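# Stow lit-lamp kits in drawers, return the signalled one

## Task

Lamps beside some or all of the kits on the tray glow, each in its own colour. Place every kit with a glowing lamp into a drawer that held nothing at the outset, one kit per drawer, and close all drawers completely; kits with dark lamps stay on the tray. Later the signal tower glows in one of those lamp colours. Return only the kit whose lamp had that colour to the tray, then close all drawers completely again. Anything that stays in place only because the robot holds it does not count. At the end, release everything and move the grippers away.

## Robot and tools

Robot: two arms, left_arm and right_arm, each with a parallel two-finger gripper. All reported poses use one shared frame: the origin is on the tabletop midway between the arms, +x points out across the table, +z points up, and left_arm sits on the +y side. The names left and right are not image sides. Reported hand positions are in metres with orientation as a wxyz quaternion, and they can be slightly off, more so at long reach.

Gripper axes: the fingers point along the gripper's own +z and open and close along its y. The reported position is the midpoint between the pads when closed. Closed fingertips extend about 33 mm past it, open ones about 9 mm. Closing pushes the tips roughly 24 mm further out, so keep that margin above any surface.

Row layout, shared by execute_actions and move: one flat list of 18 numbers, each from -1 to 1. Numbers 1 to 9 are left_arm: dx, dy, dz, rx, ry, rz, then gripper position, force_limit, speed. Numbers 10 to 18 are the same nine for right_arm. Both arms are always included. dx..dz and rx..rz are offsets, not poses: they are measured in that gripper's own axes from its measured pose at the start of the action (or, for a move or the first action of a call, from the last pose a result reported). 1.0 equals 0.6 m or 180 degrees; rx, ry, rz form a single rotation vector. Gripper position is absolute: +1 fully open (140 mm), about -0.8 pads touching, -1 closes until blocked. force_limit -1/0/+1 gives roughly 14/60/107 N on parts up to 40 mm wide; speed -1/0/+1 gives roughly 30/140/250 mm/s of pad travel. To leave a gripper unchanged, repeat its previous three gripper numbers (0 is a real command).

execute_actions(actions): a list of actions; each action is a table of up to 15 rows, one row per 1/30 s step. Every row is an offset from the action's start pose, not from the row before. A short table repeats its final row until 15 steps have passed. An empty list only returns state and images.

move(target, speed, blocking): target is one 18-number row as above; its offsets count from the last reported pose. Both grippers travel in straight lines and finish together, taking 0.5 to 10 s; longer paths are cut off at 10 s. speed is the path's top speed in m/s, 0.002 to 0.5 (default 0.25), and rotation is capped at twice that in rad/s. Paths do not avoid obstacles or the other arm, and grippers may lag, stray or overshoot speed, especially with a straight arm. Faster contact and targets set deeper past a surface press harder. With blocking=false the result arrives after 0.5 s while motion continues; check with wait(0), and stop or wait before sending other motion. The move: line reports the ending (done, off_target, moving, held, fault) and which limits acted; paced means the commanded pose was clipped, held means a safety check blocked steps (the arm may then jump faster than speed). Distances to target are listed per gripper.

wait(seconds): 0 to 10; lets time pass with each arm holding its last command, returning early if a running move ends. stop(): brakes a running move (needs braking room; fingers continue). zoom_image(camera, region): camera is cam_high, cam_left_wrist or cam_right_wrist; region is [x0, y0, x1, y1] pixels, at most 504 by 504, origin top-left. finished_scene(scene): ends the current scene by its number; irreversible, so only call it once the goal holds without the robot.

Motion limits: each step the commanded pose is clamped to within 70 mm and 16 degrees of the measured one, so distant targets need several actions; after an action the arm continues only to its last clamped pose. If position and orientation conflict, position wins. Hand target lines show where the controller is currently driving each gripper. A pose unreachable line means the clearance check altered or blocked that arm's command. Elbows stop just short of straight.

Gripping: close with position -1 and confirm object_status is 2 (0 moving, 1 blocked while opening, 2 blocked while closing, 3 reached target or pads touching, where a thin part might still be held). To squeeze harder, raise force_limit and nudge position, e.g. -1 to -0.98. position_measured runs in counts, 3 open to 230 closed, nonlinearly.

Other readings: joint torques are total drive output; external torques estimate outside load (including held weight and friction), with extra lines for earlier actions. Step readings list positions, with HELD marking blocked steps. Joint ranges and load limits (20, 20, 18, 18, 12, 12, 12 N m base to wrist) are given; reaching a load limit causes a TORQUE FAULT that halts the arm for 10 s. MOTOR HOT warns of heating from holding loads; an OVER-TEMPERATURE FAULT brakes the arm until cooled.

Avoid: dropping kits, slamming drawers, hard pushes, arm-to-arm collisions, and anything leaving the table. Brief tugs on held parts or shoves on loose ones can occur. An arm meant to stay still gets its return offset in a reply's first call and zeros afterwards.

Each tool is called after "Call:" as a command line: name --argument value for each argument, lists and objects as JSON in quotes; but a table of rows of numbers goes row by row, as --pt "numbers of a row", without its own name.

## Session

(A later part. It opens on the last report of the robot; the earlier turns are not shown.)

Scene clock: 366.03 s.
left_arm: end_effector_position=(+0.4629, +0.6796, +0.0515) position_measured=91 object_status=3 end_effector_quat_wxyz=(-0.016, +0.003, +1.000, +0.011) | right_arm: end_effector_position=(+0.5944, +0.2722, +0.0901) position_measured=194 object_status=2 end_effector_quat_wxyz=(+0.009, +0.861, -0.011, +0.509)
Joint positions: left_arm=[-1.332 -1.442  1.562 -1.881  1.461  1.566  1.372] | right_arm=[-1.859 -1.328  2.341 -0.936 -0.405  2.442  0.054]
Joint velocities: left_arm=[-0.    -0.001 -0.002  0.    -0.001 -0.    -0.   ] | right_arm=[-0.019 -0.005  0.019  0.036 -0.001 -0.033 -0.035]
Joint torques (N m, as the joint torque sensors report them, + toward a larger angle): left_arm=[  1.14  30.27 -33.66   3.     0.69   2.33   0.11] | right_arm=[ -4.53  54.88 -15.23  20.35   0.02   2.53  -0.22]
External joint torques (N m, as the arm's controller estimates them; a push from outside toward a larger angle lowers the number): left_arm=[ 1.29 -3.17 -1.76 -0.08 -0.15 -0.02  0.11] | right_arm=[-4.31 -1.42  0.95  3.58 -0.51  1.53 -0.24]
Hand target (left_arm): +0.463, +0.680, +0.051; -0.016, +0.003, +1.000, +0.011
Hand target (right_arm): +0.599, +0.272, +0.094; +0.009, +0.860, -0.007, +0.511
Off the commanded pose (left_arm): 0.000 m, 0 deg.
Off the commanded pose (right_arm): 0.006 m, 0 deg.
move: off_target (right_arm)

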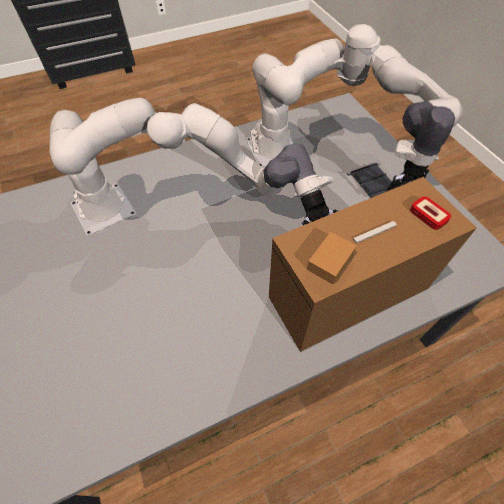

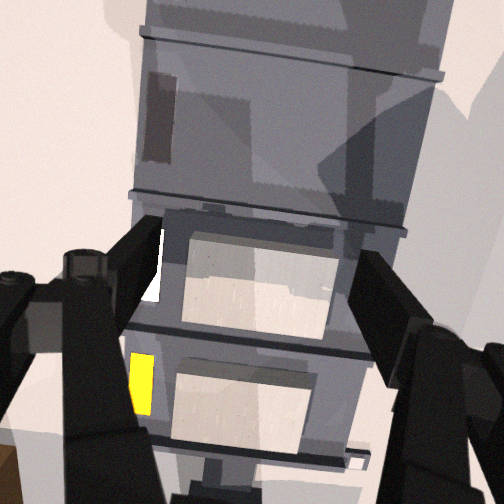

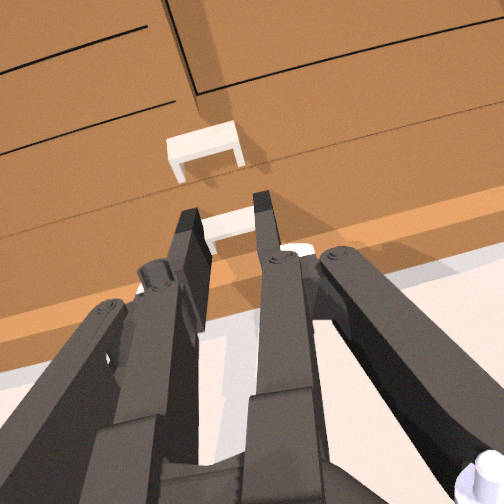

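Call:
move --target '[0,0,-0.3,0,0,0,0.3,-0.2,-0.5,0,0,0,0,0,0,-0.1,0,0]'

Call:
move --target '[0.05,-0.2,-0.05,0,0,-0.5,-0.1,0,0,-0.04,0,-0.065,0,0,0,-0.1,0,0]'

Call:
move --target '[0,0,0,0,0,-0.5,-0.1,0,0,-0.1,0.62,-0.2,0,0,0,-0.1,0,0]'

Call:
move --target '[0,0.2,0,0,0.333,0,-0.1,0,0,0,0,0,0,0,0,-0.1,0,0]'

Scene clock: 372.73 s.
left_arm: end_effector_position=(+0.4690, +0.6777, +0.2331) position_measured=91 object_status=3 end_effector_quat_wxyz=(-0.012, -0.001, +1.000, +0.011) | right_arm: end_effector_position=(+0.5942, +0.2723, +0.0896) position_measured=141 object_status=3 end_effector_quat_wxyz=(+0.010, +0.861, -0.009, +0.508)
Joint positions: left_arm=[-1.389 -1.249  1.323 -1.697  1.233  1.351  1.418] | right_arm=[-1.86  -1.329  2.342 -0.934 -0.405  2.44   0.047]
Joint velocities: left_arm=[-0.002 -0.001  0.     0.001 -0.    -0.014  0.012] | right_arm=[-0.     0.     0.001  0.001  0.     0.    -0.001]
Joint torques (N m, as the joint torque sensors report them, + toward a larger angle): left_arm=[ -1.58  31.1  -30.2    7.78  -0.41   1.86   0.44] | right_arm=[  0.39  54.87 -15.6   15.2    0.59   1.26   0.48]
External joint torques (N m, as the arm's controller estimates them; a push from outside toward a larger angle lowers the number): left_arm=[-1.58 -2.67 -0.79  0.98 -1.26 -0.51  0.44] | right_arm=[ 0.3  -1.32  0.3  -1.76  0.05  0.17  0.46]
Hand target (left_arm): +0.468, +0.676, +0.232; -0.015, +0.002, +1.000, +0.009
Hand target (right_arm): +0.594, +0.272, +0.090; +0.009, +0.861, -0.011, +0.509
Off the commanded pose (left_arm): 0.003 m, 1 deg.
Off the commanded pose (right_arm): 0.000 m, 0 deg.
move: done

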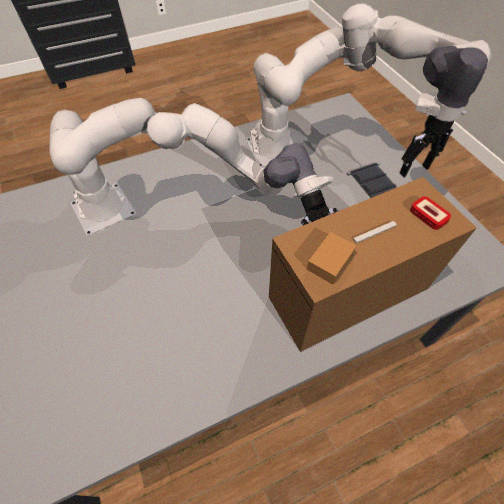

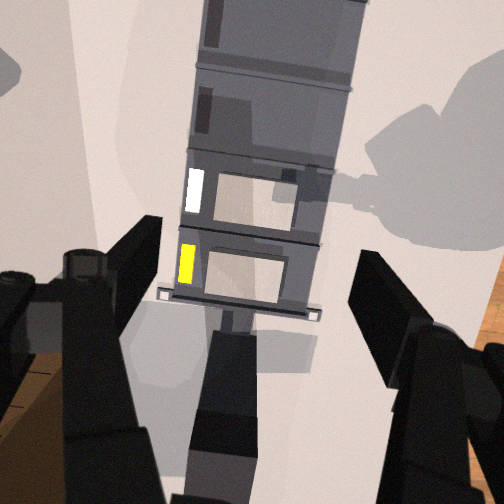

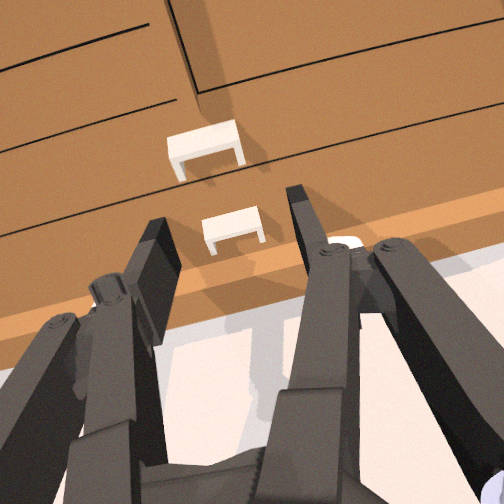

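Scene clock: 376.77 s.
left_arm: end_effector_position=(+0.4400, +0.5559, +0.2631) position_measured=141 object_status=3 end_effector_quat_wxyz=(-0.001, +0.698, -0.716, -0.019) | right_arm: end_effector_position=(+0.5482, +0.2720, +0.0853) position_measured=141 object_status=3 end_effector_quat_wxyz=(+0.013, +0.862, -0.006, +0.508)
Joint positions: left_arm=[-1.161 -0.725  1.33  -1.985  0.735  1.699 -0.154] | right_arm=[-1.714 -1.268  2.299 -1.126 -0.405  2.474  0.1  ]
Joint velocities: left_arm=[ 0.001 -0.001 -0.001 -0.     0.001  0.003 -0.03 ] | right_arm=[-0.001 -0.    -0.001  0.001 -0.     0.001  0.002]
Joint torques (N m, as the joint torque sensors report them, + toward a larger angle): left_arm=[  1.86  14.49 -23.75  16.28  -0.26   2.78  -0.09] | right_arm=[  0.55  53.19 -18.79  14.45   0.76   1.16   0.44]
External joint torques (N m, as the arm's controller estimates them; a push from outside toward a larger angle lowers the number): left_arm=[ 1.94 -0.78 -3.04 -2.37 -1.1   0.36 -0.1 ] | right_arm=[ 0.47 -0.43 -0.07 -1.54  0.17  0.21  0.42]
Hand target (left_arm): +0.440, +0.554, +0.263; -0.001, +0.703, -0.711, -0.018
Hand target (right_arm): +0.548, +0.272, +0.087; +0.010, +0.861, -0.009, +0.508
Off the commanded pose (left_arm): 0.002 m, 2 deg.
Off the commanded pose (right_arm): 0.003 m, 0 deg.
move: done

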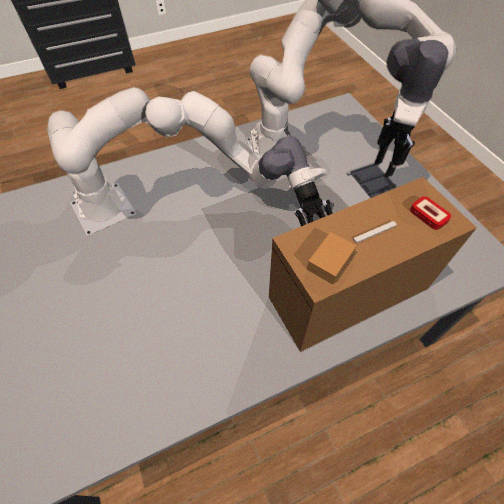

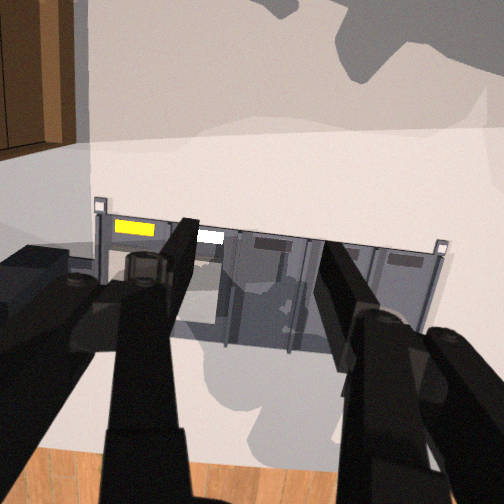

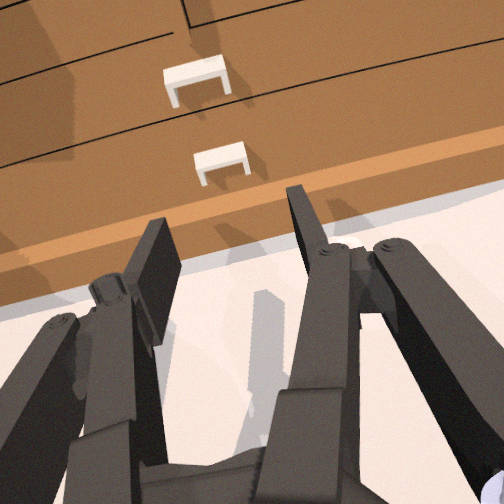

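Scene clock: 380.87 s.
left_arm: end_effector_position=(+0.4393, +0.5493, +0.2594) position_measured=141 object_status=3 end_effector_quat_wxyz=(-0.011, +0.999, -0.025, -0.020) | right_arm: end_effector_position=(+0.4078, -0.1020, +0.0897) position_measured=141 object_status=3 end_effector_quat_wxyz=(+0.017, +0.863, -0.003, +0.505)
Joint positions: left_arm=[-0.718 -0.154  1.135 -2.029  0.183  1.925 -1.313] | right_arm=[-0.775 -1.18   1.761 -2.772 -0.461  3.327  0.374]
Joint velocities: left_arm=[ 0.009  0.    -0.008 -0.003  0.     0.005 -0.029] | right_arm=[ 0.001  0.001 -0.    -0.001  0.003  0.002 -0.001]
Joint torques (N m, as the joint torque sensors report them, + toward a larger angle): left_arm=[ 1.92 -8.57 -6.92 22.63  1.75  2.83 -0.16] | right_arm=[  0.82  15.8  -20.66   0.81   2.84   0.61   0.32]
External joint torques (N m, as the arm's controller estimates them; a push from outside toward a larger angle lowers the number): left_arm=[ 1.91 -0.71 -2.48 -1.34  0.91  0.4  -0.15] | right_arm=[ 0.88 -1.31  0.38 -1.9   0.84  0.25  0.3 ]
Hand target (left_arm): +0.439, +0.550, +0.259; -0.012, +1.000, -0.019, -0.020
Hand target (right_arm): +0.408, -0.102, +0.091; +0.014, +0.863, -0.006, +0.505
Off the commanded pose (left_arm): 0.008 m, 2 deg.
Off the commanded pose (right_arm): 0.010 m, 1 deg.
move: off_target (left_arm, right_arm)

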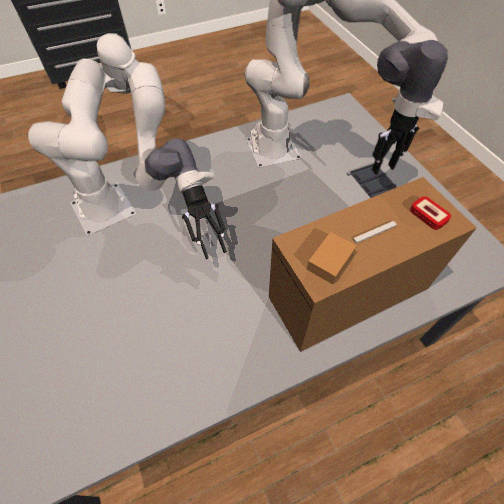

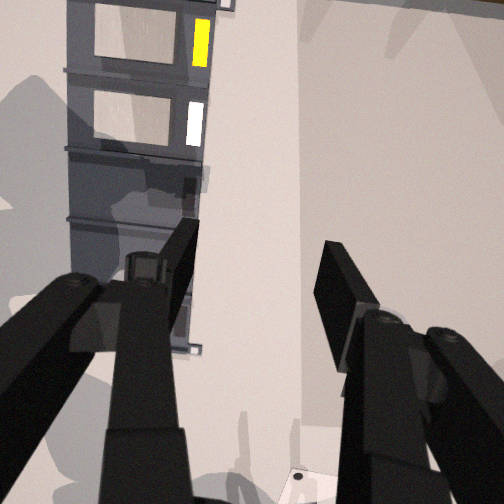

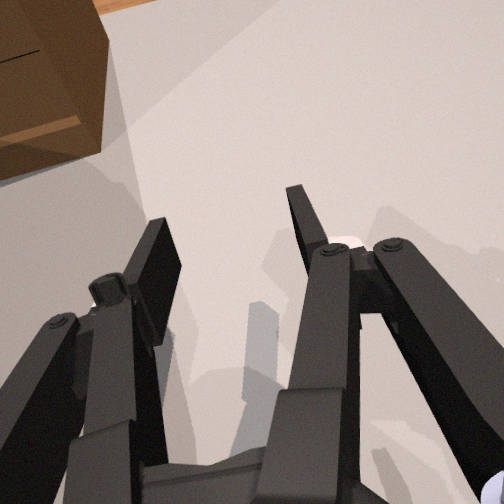

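Scene clock: 384.20 s.
left_arm: end_effector_position=(+0.4348, +0.4278, +0.2509) position_measured=141 object_status=3 end_effector_quat_wxyz=(+0.008, +0.881, -0.040, +0.471) | right_arm: end_effector_position=(+0.4078, -0.1020, +0.0897) position_measured=141 object_status=3 end_effector_quat_wxyz=(+0.017, +0.863, -0.003, +0.505)
Joint positions: left_arm=[ 0.388 -0.406  0.306 -3.026  0.916  3.668 -1.922] | right_arm=[-0.775 -1.18   1.761 -2.772 -0.461  3.327  0.374]
Joint velocities: left_arm=[ 0.223  0.039 -0.226  0.     0.022  0.097 -0.104] | right_arm=[-0.002  0.001  0.    -0.001  0.    -0.001 -0.001]
Joint torques (N m, as the joint torque sensors report them, + toward a larger angle): left_arm=[  2.08 -11.26  -3.36  16.85   0.23   3.68  -0.04] | right_arm=[ -0.39  16.89 -19.99   2.14   1.94   0.26   0.11]
External joint torques (N m, as the arm's controller estimates them; a push from outside toward a larger angle lowers the number): left_arm=[ 2.2   0.64 -2.15 -1.25  0.98  0.4  -0.06] | right_arm=[-0.34 -0.26  1.04 -0.61 -0.06 -0.11  0.09]
Hand target (left_arm): +0.435, +0.425, +0.252; +0.017, +0.880, -0.030, +0.474
Hand target (right_arm): +0.408, -0.102, +0.090; +0.017, +0.863, -0.003, +0.505
Off the commanded pose (left_arm): 0.006 m, 2 deg.
Off the commanded pose (right_arm): 0.000 m, 0 deg.
joint sent to its limit (left arm) — the command would take joint 4 (elbow) past its lower limit, so that joint was sent only as far as its limit.
move: off_target (left_arm)

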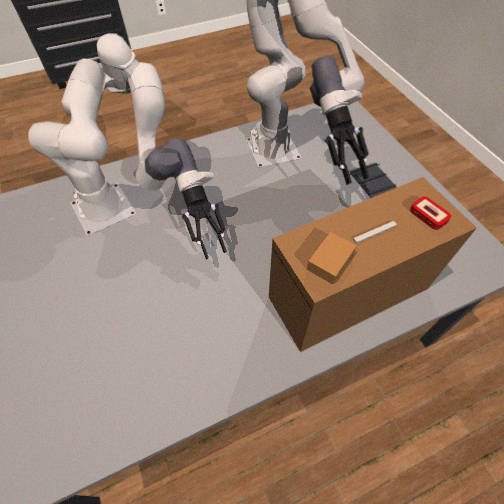

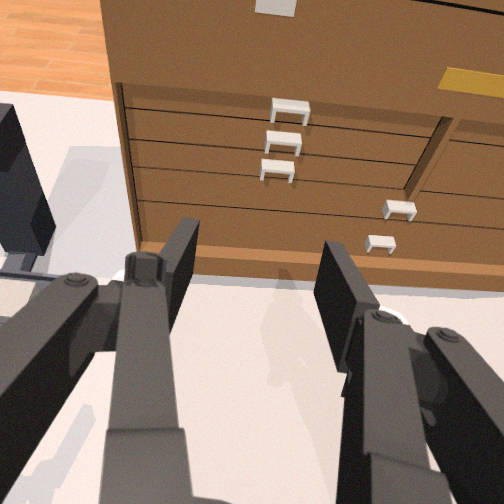

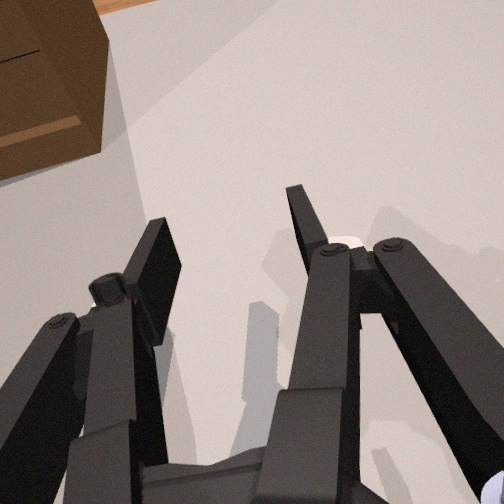

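Call:
move --target '[0.14,0.05,0.1,0.024,-0.1,-0.014,-0.1,0,0,0,0,0,0,0,0,-0.1,0,0]' --speed 0.15

Scene clock: 390.13 s.
left_arm: end_effector_position=(+0.5292, +0.3920, +0.2927) position_measured=141 object_status=3 end_effector_quat_wxyz=(-0.025, +0.942, +0.002, +0.334) | right_arm: end_effector_position=(+0.4078, -0.1020, +0.0897) position_measured=141 object_status=3 end_effector_quat_wxyz=(+0.017, +0.863, -0.003, +0.505)
Joint positions: left_arm=[-0.31  -0.41   0.529 -2.57   0.648  2.851 -2.018] | right_arm=[-0.775 -1.18   1.761 -2.772 -0.461  3.327  0.374]
Joint velocities: left_arm=[-0.009 -0.     0.009  0.002 -0.    -0.015  0.018] | right_arm=[-0.    -0.     0.001  0.001 -0.001 -0.    -0.   ]
Joint torques (N m, as the joint torque sensors report them, + toward a larger angle): left_arm=[ -1.26 -14.4   -5.59  24.13  -0.13   2.81   0.36] | right_arm=[ -0.71  16.69 -20.01   2.25   1.94   0.23   0.15]
External joint torques (N m, as the arm's controller estimates them; a push from outside toward a larger angle lowers the number): left_arm=[-1.29  0.12 -0.18  0.56 -0.26 -0.48  0.35] | right_arm=[-0.69 -0.45  1.01 -0.56 -0.06 -0.15  0.12]
Hand target (left_arm): +0.529, +0.393, +0.293; -0.027, +0.942, -0.001, +0.333
Hand target (right_arm): +0.408, -0.102, +0.090; +0.017, +0.863, -0.003, +0.505
Off the commanded pose (left_arm): 0.007 m, 1 deg.
Off the commanded pose (right_arm): 0.000 m, 0 deg.
move: off_target (left_arm)

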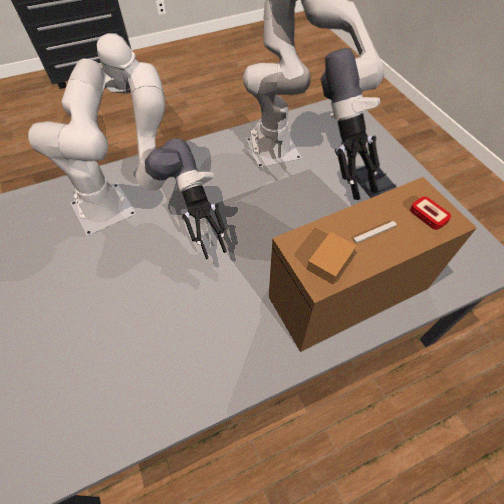

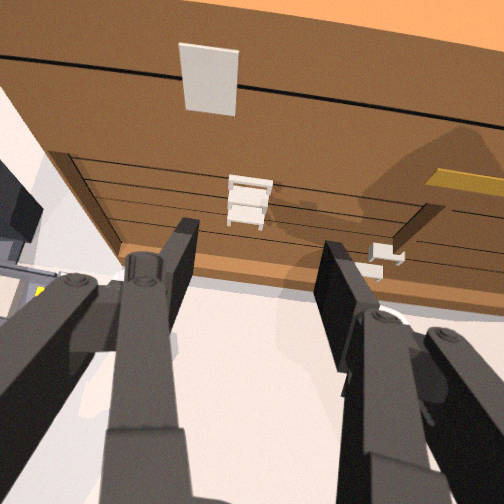

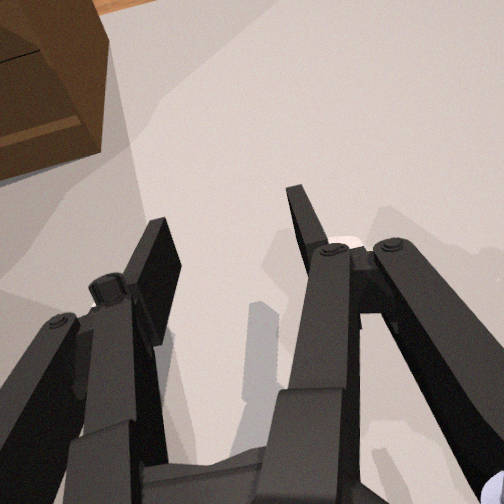

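Call:
move --target '[-0.027,0,0.086,-0.01,0.09,-0.013,-0.1,0,0,0,0,0,0,0,0,-0.1,0,0]' --speed 0.1

Scene clock: 394.87 s.
left_arm: end_effector_position=(+0.5504, +0.3846, +0.2394) position_measured=141 object_status=3 end_effector_quat_wxyz=(+0.013, +0.887, +0.016, +0.461) | right_arm: end_effector_position=(+0.4078, -0.1020, +0.0897) position_measured=141 object_status=3 end_effector_quat_wxyz=(+0.017, +0.863, -0.003, +0.505)
Joint positions: left_arm=[ 0.481 -0.108 -0.227 -2.773  0.259  3.638 -1.79 ] | right_arm=[-0.775 -1.18   1.761 -2.772 -0.461  3.327  0.374]
Joint velocities: left_arm=[ 0.014  0.001 -0.025 -0.002 -0.033  0.009  0.055] | right_arm=[-0.001 -0.    -0.001  0.001  0.001  0.     0.001]
Joint torques (N m, as the joint torque sensors report them, + toward a larger angle): left_arm=[  2.48 -20.39  -0.96  15.88  -1.11   3.78   0.41] | right_arm=[ -0.47  16.86 -19.95   2.14   1.94   0.26   0.15]
External joint torques (N m, as the arm's controller estimates them; a push from outside toward a larger angle lowers the number): left_arm=[ 2.42  1.6  -1.61 -2.67 -1.02  0.35  0.39] | right_arm=[-0.47 -0.26  1.11 -0.71 -0.07 -0.13  0.12]
Hand target (left_arm): +0.550, +0.386, +0.238; +0.009, +0.887, +0.011, +0.461
Hand target (right_arm): +0.408, -0.102, +0.090; +0.017, +0.863, -0.003, +0.505
Off the commanded pose (left_arm): 0.011 m, 2 deg.
Off the commanded pose (right_arm): 0.000 m, 0 deg.
move: off_target (left_arm)

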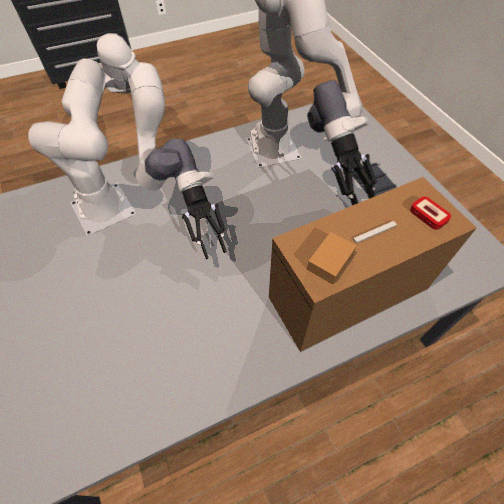

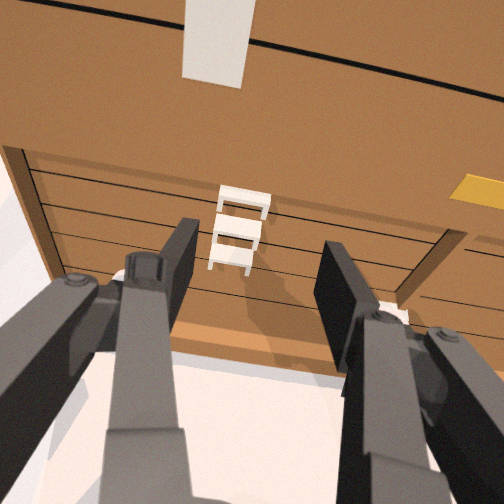

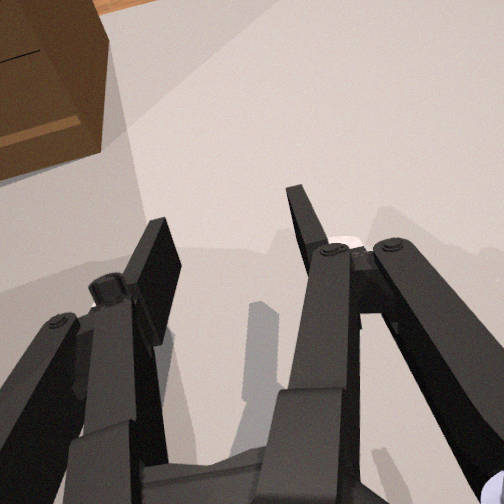

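Call:
move --target '[0.014,-0.012,0.031,0,0,0,-0.1,0,0,0,0,0,0,0,0,-0.1,0,0]' --speed 0.05

Scene clock: 399.97 s.
left_arm: end_effector_position=(+0.5696, +0.3906, +0.2356) position_measured=141 object_status=3 end_effector_quat_wxyz=(+0.015, +0.887, +0.017, +0.461) | right_arm: end_effector_position=(+0.4078, -0.1020, +0.0897) position_measured=141 object_status=3 end_effector_quat_wxyz=(+0.017, +0.863, -0.003, +0.505)
Joint positions: left_arm=[ 0.484 -0.043 -0.222 -2.713  0.255  3.639 -1.774] | right_arm=[-0.775 -1.18   1.761 -2.772 -0.461  3.327  0.374]
Joint velocities: left_arm=[ 0.001  0.004  0.002  0.004 -0.001 -0.    -0.002] | right_arm=[-0.001 -0.001 -0.    -0.001 -0.    -0.001  0.   ]
Joint torques (N m, as the joint torque sensors report them, + toward a larger angle): left_arm=[  1.64 -22.57   1.48  19.48   0.85   3.3    0.2 ] | right_arm=[ -0.4   16.8  -20.29   2.37   1.95   0.27   0.13]
External joint torques (N m, as the arm's controller estimates them; a push from outside toward a larger angle lowers the number): left_arm=[ 1.56  1.42  1.17  1.21  0.9  -0.1   0.17] | right_arm=[-0.34 -0.31  0.73 -0.38 -0.04 -0.1   0.1 ]
Hand target (left_arm): +0.570, +0.392, +0.235; +0.014, +0.887, +0.016, +0.461
Hand target (right_arm): +0.408, -0.102, +0.090; +0.017, +0.863, -0.003, +0.505
Off the commanded pose (left_arm): 0.002 m, 0 deg.
Off the commanded pose (right_arm): 0.000 m, 0 deg.
move: done

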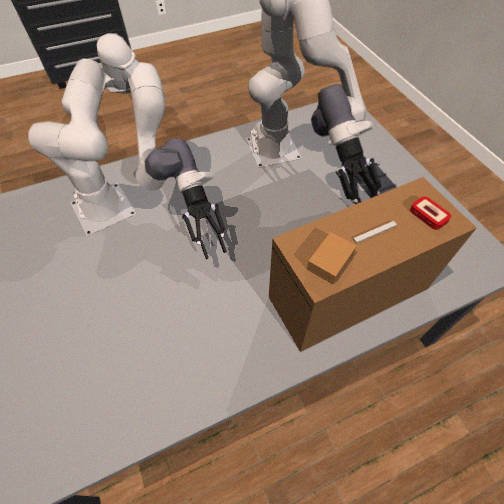

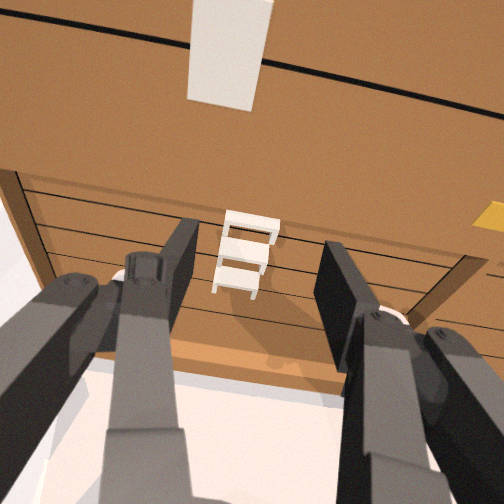

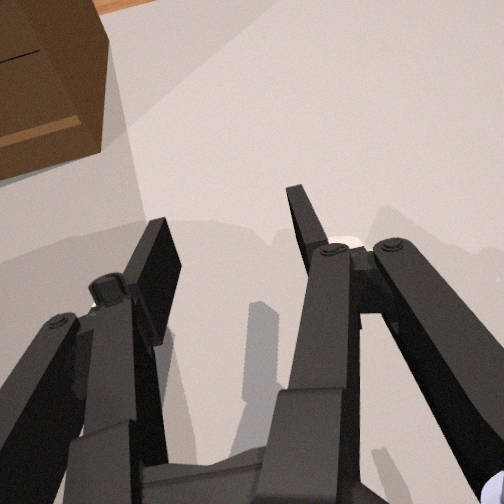

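Call:
move --target '[0.0145,-0.004,0.0385,0,0,0,-0.1,0,0,0,0,0,0,0,0,-0.1,0,0]' --speed 0.04

Call:
move --target '[0,0,0,0,0,0,-0.45,0,-0.5,0,0,0,0,0,0,-0.1,0,0]'

Scene clock: 412.83 s.
left_arm: end_effector_position=(+0.5814, +0.3926, +0.2325) position_measured=141 object_status=3 end_effector_quat_wxyz=(+0.015, +0.886, +0.015, +0.464) | right_arm: end_effector_position=(+0.4078, -0.1020, +0.0897) position_measured=141 object_status=3 end_effector_quat_wxyz=(+0.017, +0.863, -0.003, +0.505)
Joint positions: left_arm=[ 0.484  0.001 -0.225 -2.679  0.237  3.653 -1.746] | right_arm=[-0.775 -1.18   1.761 -2.772 -0.461  3.327  0.374]
Joint velocities: left_arm=[-0.001  0.    -0.002 -0.    -0.     0.     0.001] | right_arm=[-0.001  0.    -0.001  0.001 -0.     0.    -0.002]
Joint torques (N m, as the joint torque sensors report them, + toward a larger angle): left_arm=[  0.63 -22.42  -0.4   20.43  -0.1    3.06   0.08] | right_arm=[ -0.53  16.74 -20.03   2.2    1.95   0.25   0.14]
External joint torques (N m, as the arm's controller estimates them; a push from outside toward a larger angle lowers the number): left_arm=[ 0.78  2.93 -0.25  2.26 -0.15 -0.36  0.06] | right_arm=[-0.47 -0.42  1.03 -0.58 -0.05 -0.12  0.11]
Hand target (left_arm): +0.583, +0.393, +0.232; +0.015, +0.886, +0.015, +0.464
Hand target (right_arm): +0.408, -0.102, +0.090; +0.017, +0.863, -0.003, +0.505
Off the commanded pose (left_arm): 0.013 m, 0 deg.
Off the commanded pose (right_arm): 0.000 m, 0 deg.
TORQUE FAULT: the external load on joint 4 (elbow) of the left arm reached its load limit, and that arm stopped for 10 seconds. That time counts as 19 of the actions that you can send in this scene. A torque fault stops only its own arm. That arm's remaining commands of this call were not run. That arm's gripper holds where it stopped, with its grip as last carried out, and that arm accepts commands again: back off and push less far. That arm stops again, at the same cost, whenever a joint's load reaches its limit.
move: fault (left_arm)

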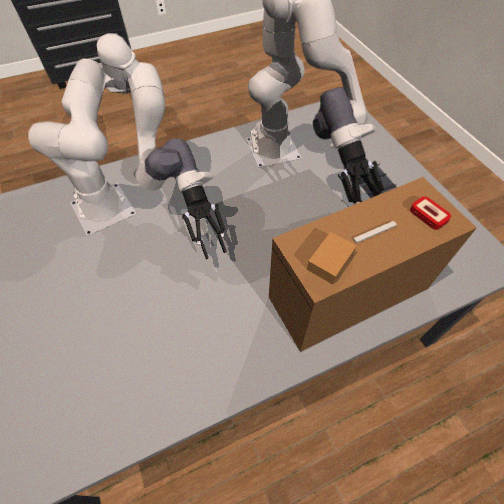

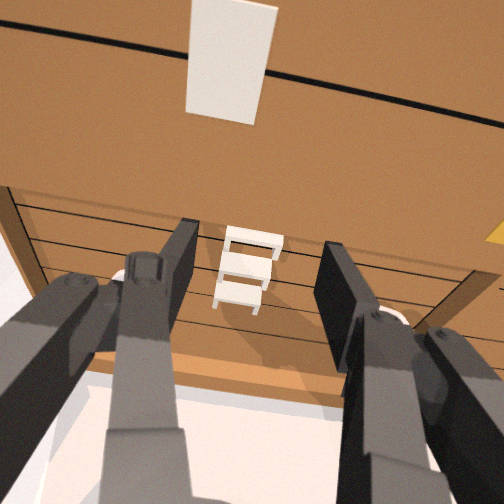

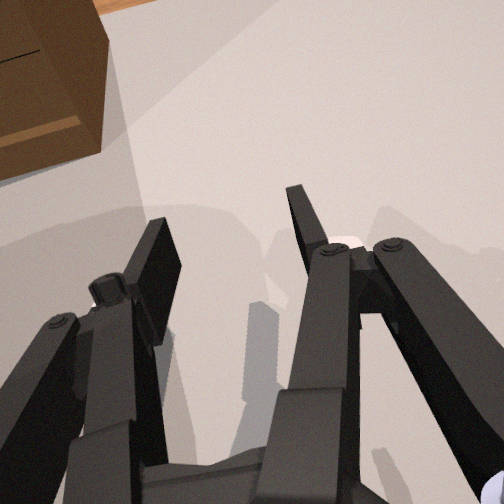

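not run: a fault stop came before this call.

Call:
move --target '[-0.025,-0.003,0.0,0,0.04,0,-0.3,0,0,0,0,0,0,0,0,-0.1,0,0]' --speed 0.04

Scene clock: 416.83 s.
left_arm: end_effector_position=(+0.5742, +0.3925, +0.2205) position_measured=167 object_status=3 end_effector_quat_wxyz=(+0.019, +0.855, +0.018, +0.519) | right_arm: end_effector_position=(+0.4078, -0.1020, +0.0897) position_measured=141 object_status=3 end_effector_quat_wxyz=(+0.017, +0.863, -0.003, +0.505)
Joint positions: left_arm=[ 0.466  0.133 -0.231 -2.733  0.126  3.952 -1.633] | right_arm=[-0.775 -1.18   1.761 -2.772 -0.461  3.327  0.374]
Joint velocities: left_arm=[ 0.     0.002 -0.     0.001 -0.002  0.014  0.015] | right_arm=[-0.001 -0.002  0.001  0.001 -0.001 -0.001  0.   ]
Joint torques (N m, as the joint torque sensors report them, + toward a larger angle): left_arm=[ -0.8  -24.66  -0.83  13.52  -1.     3.72   0.22] | right_arm=[ -0.49  16.9  -19.75   2.38   1.95   0.27   0.11]
External joint torques (N m, as the arm's controller estimates them; a push from outside toward a larger angle lowers the number): left_arm=[-0.78  1.88 -0.12 -1.35 -1.24  0.41  0.19] | right_arm=[-0.48 -0.2   1.28 -0.4  -0.05 -0.1   0.08]
Hand target (left_arm): +0.574, +0.392, +0.220; +0.017, +0.854, +0.016, +0.519
Hand target (right_arm): +0.408, -0.102, +0.090; +0.017, +0.863, -0.003, +0.505
Off the commanded pose (left_arm): 0.002 m, 1 deg.
Off the commanded pose (right_arm): 0.000 m, 0 deg.
move: done

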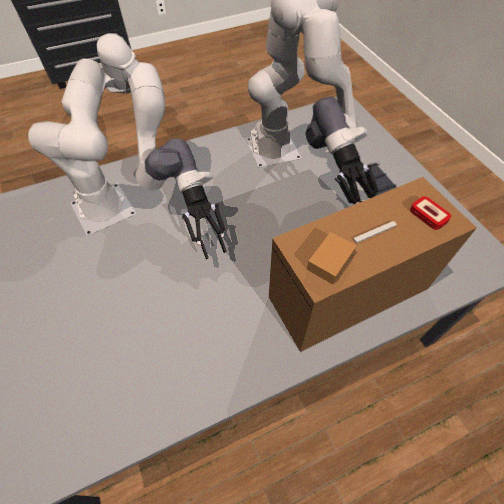

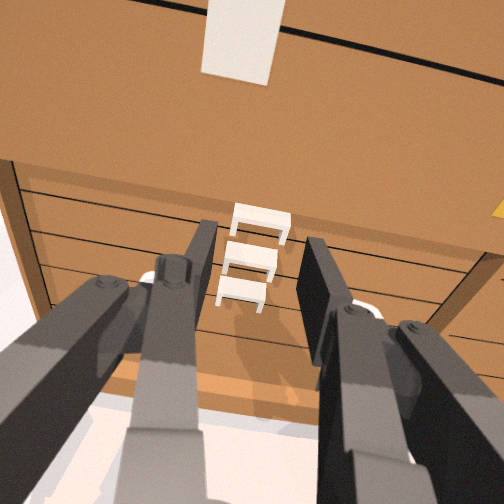

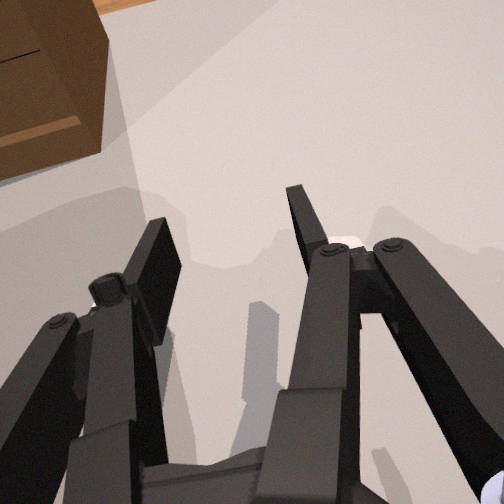

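Call:
move --target '[0,0,0.013,0,0,0,-0.3,0,0,0,0,0,0,0,0,-0.1,0,0]' --speed 0.01

Call:
move --target '[0,0,0,0,0,0,-1,0,-0.6,0,0,0,0,0,0,-0.1,0,0]'

Scene clock: 419.67 s.
left_arm: end_effector_position=(+0.5802, +0.3934, +0.2169) position_measured=167 object_status=3 end_effector_quat_wxyz=(+0.019, +0.855, +0.019, +0.519) | right_arm: end_effector_position=(+0.4078, -0.1020, +0.0897) position_measured=141 object_status=3 end_effector_quat_wxyz=(+0.017, +0.863, -0.003, +0.505)
Joint positions: left_arm=[ 0.465  0.157 -0.231 -2.713  0.122  3.955 -1.628] | right_arm=[-0.775 -1.18   1.761 -2.772 -0.461  3.327  0.374]
Joint velocities: left_arm=[-0.001  0.002  0.001  0.002 -0.001 -0.001  0.002] | right_arm=[ 0.001 -0.002 -0.001  0.001  0.    -0.    -0.   ]
Joint torques (N m, as the joint torque sensors report them, + toward a larger angle): left_arm=[ -0.84 -26.16  -1.32  15.33  -0.95   3.22   0.32] | right_arm=[ -0.51  16.56 -20.09   2.19   1.96   0.26   0.13]
External joint torques (N m, as the arm's controller estimates them; a push from outside toward a larger angle lowers the number): left_arm=[-0.81  1.04 -0.49  0.59 -1.21 -0.09  0.29] | right_arm=[-0.58 -0.55  0.89 -0.6  -0.04 -0.13  0.11]
Hand target (left_arm): +0.581, +0.392, +0.217; +0.019, +0.854, +0.018, +0.519
Hand target (right_arm): +0.408, -0.102, +0.090; +0.017, +0.863, -0.003, +0.505
Off the commanded pose (left_arm): 0.001 m, 0 deg.
Off the commanded pose (right_arm): 0.000 m, 0 deg.
move: done

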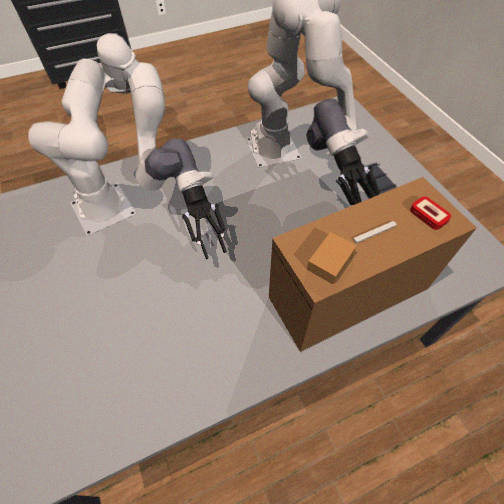

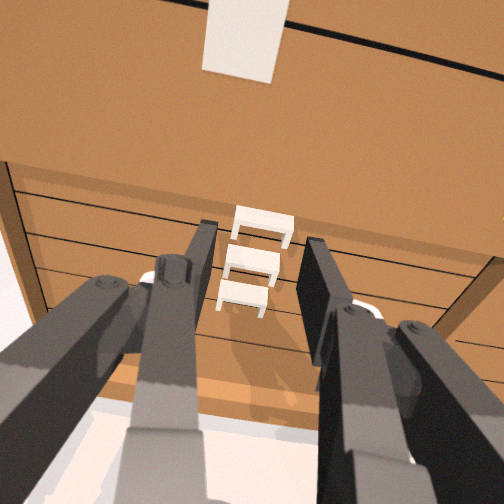

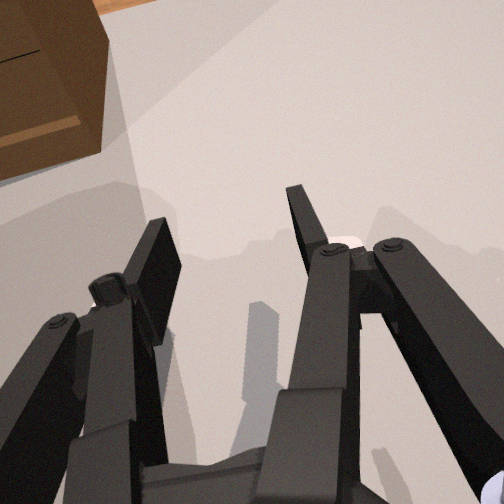

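Scene clock: 420.43 s.
left_arm: end_effector_position=(+0.5802, +0.3934, +0.2169) position_measured=233 object_status=3 end_effector_quat_wxyz=(+0.019, +0.855, +0.019, +0.519) | right_arm: end_effector_position=(+0.4078, -0.1020, +0.0897) position_measured=141 object_status=3 end_effector_quat_wxyz=(+0.017, +0.863, -0.003, +0.505)
Joint positions: left_arm=[ 0.465  0.157 -0.231 -2.713  0.122  3.955 -1.628] | right_arm=[-0.775 -1.18   1.761 -2.772 -0.461  3.327  0.374]
Joint velocities: left_arm=[ 0.    -0.001  0.    -0.     0.     0.     0.   ] | right_arm=[ 0.001 -0.    -0.    -0.    -0.002 -0.    -0.002]
Joint torques (N m, as the joint torque sensors report them, + toward a larger angle): left_arm=[  0.93 -26.38  -0.86  14.46   0.12   3.32   0.07] | right_arm=[ -0.47  16.82 -20.04   2.15   1.97   0.28   0.1 ]
External joint torques (N m, as the arm's controller estimates them; a push from outside toward a larger angle lowers the number): left_arm=[ 0.86  0.94 -0.12 -0.36 -0.11 -0.02  0.05] | right_arm=[-0.47 -0.33  0.99 -0.65 -0.03 -0.1   0.08]
Hand target (left_arm): +0.580, +0.393, +0.217; +0.019, +0.855, +0.019, +0.519
Hand target (right_arm): +0.408, -0.102, +0.090; +0.017, +0.863, -0.003, +0.505
Off the commanded pose (left_arm): 0.000 m, 0 deg.
Off the commanded pose (right_arm): 0.000 m, 0 deg.
move: done

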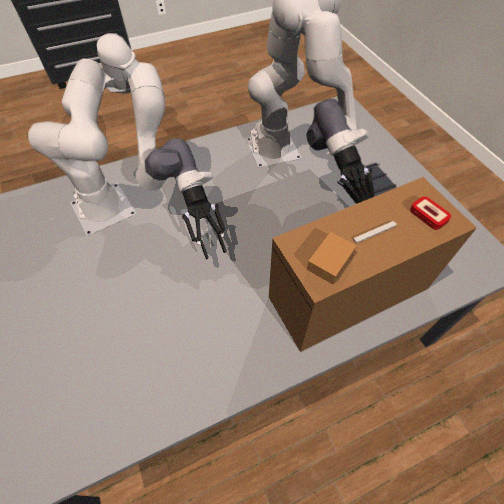

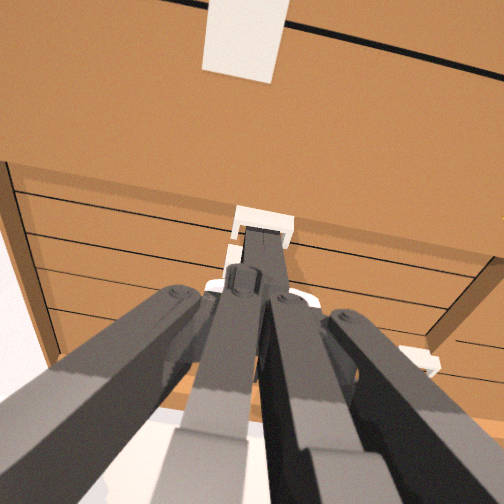

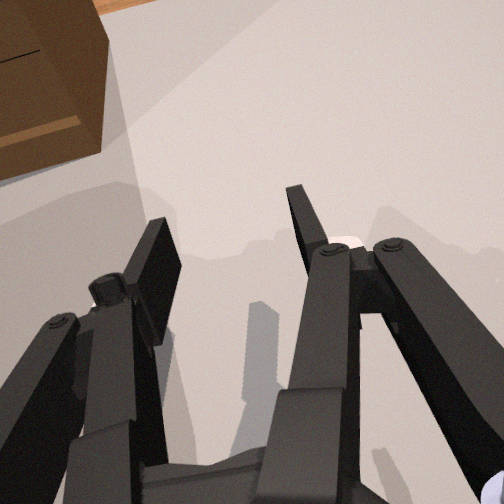

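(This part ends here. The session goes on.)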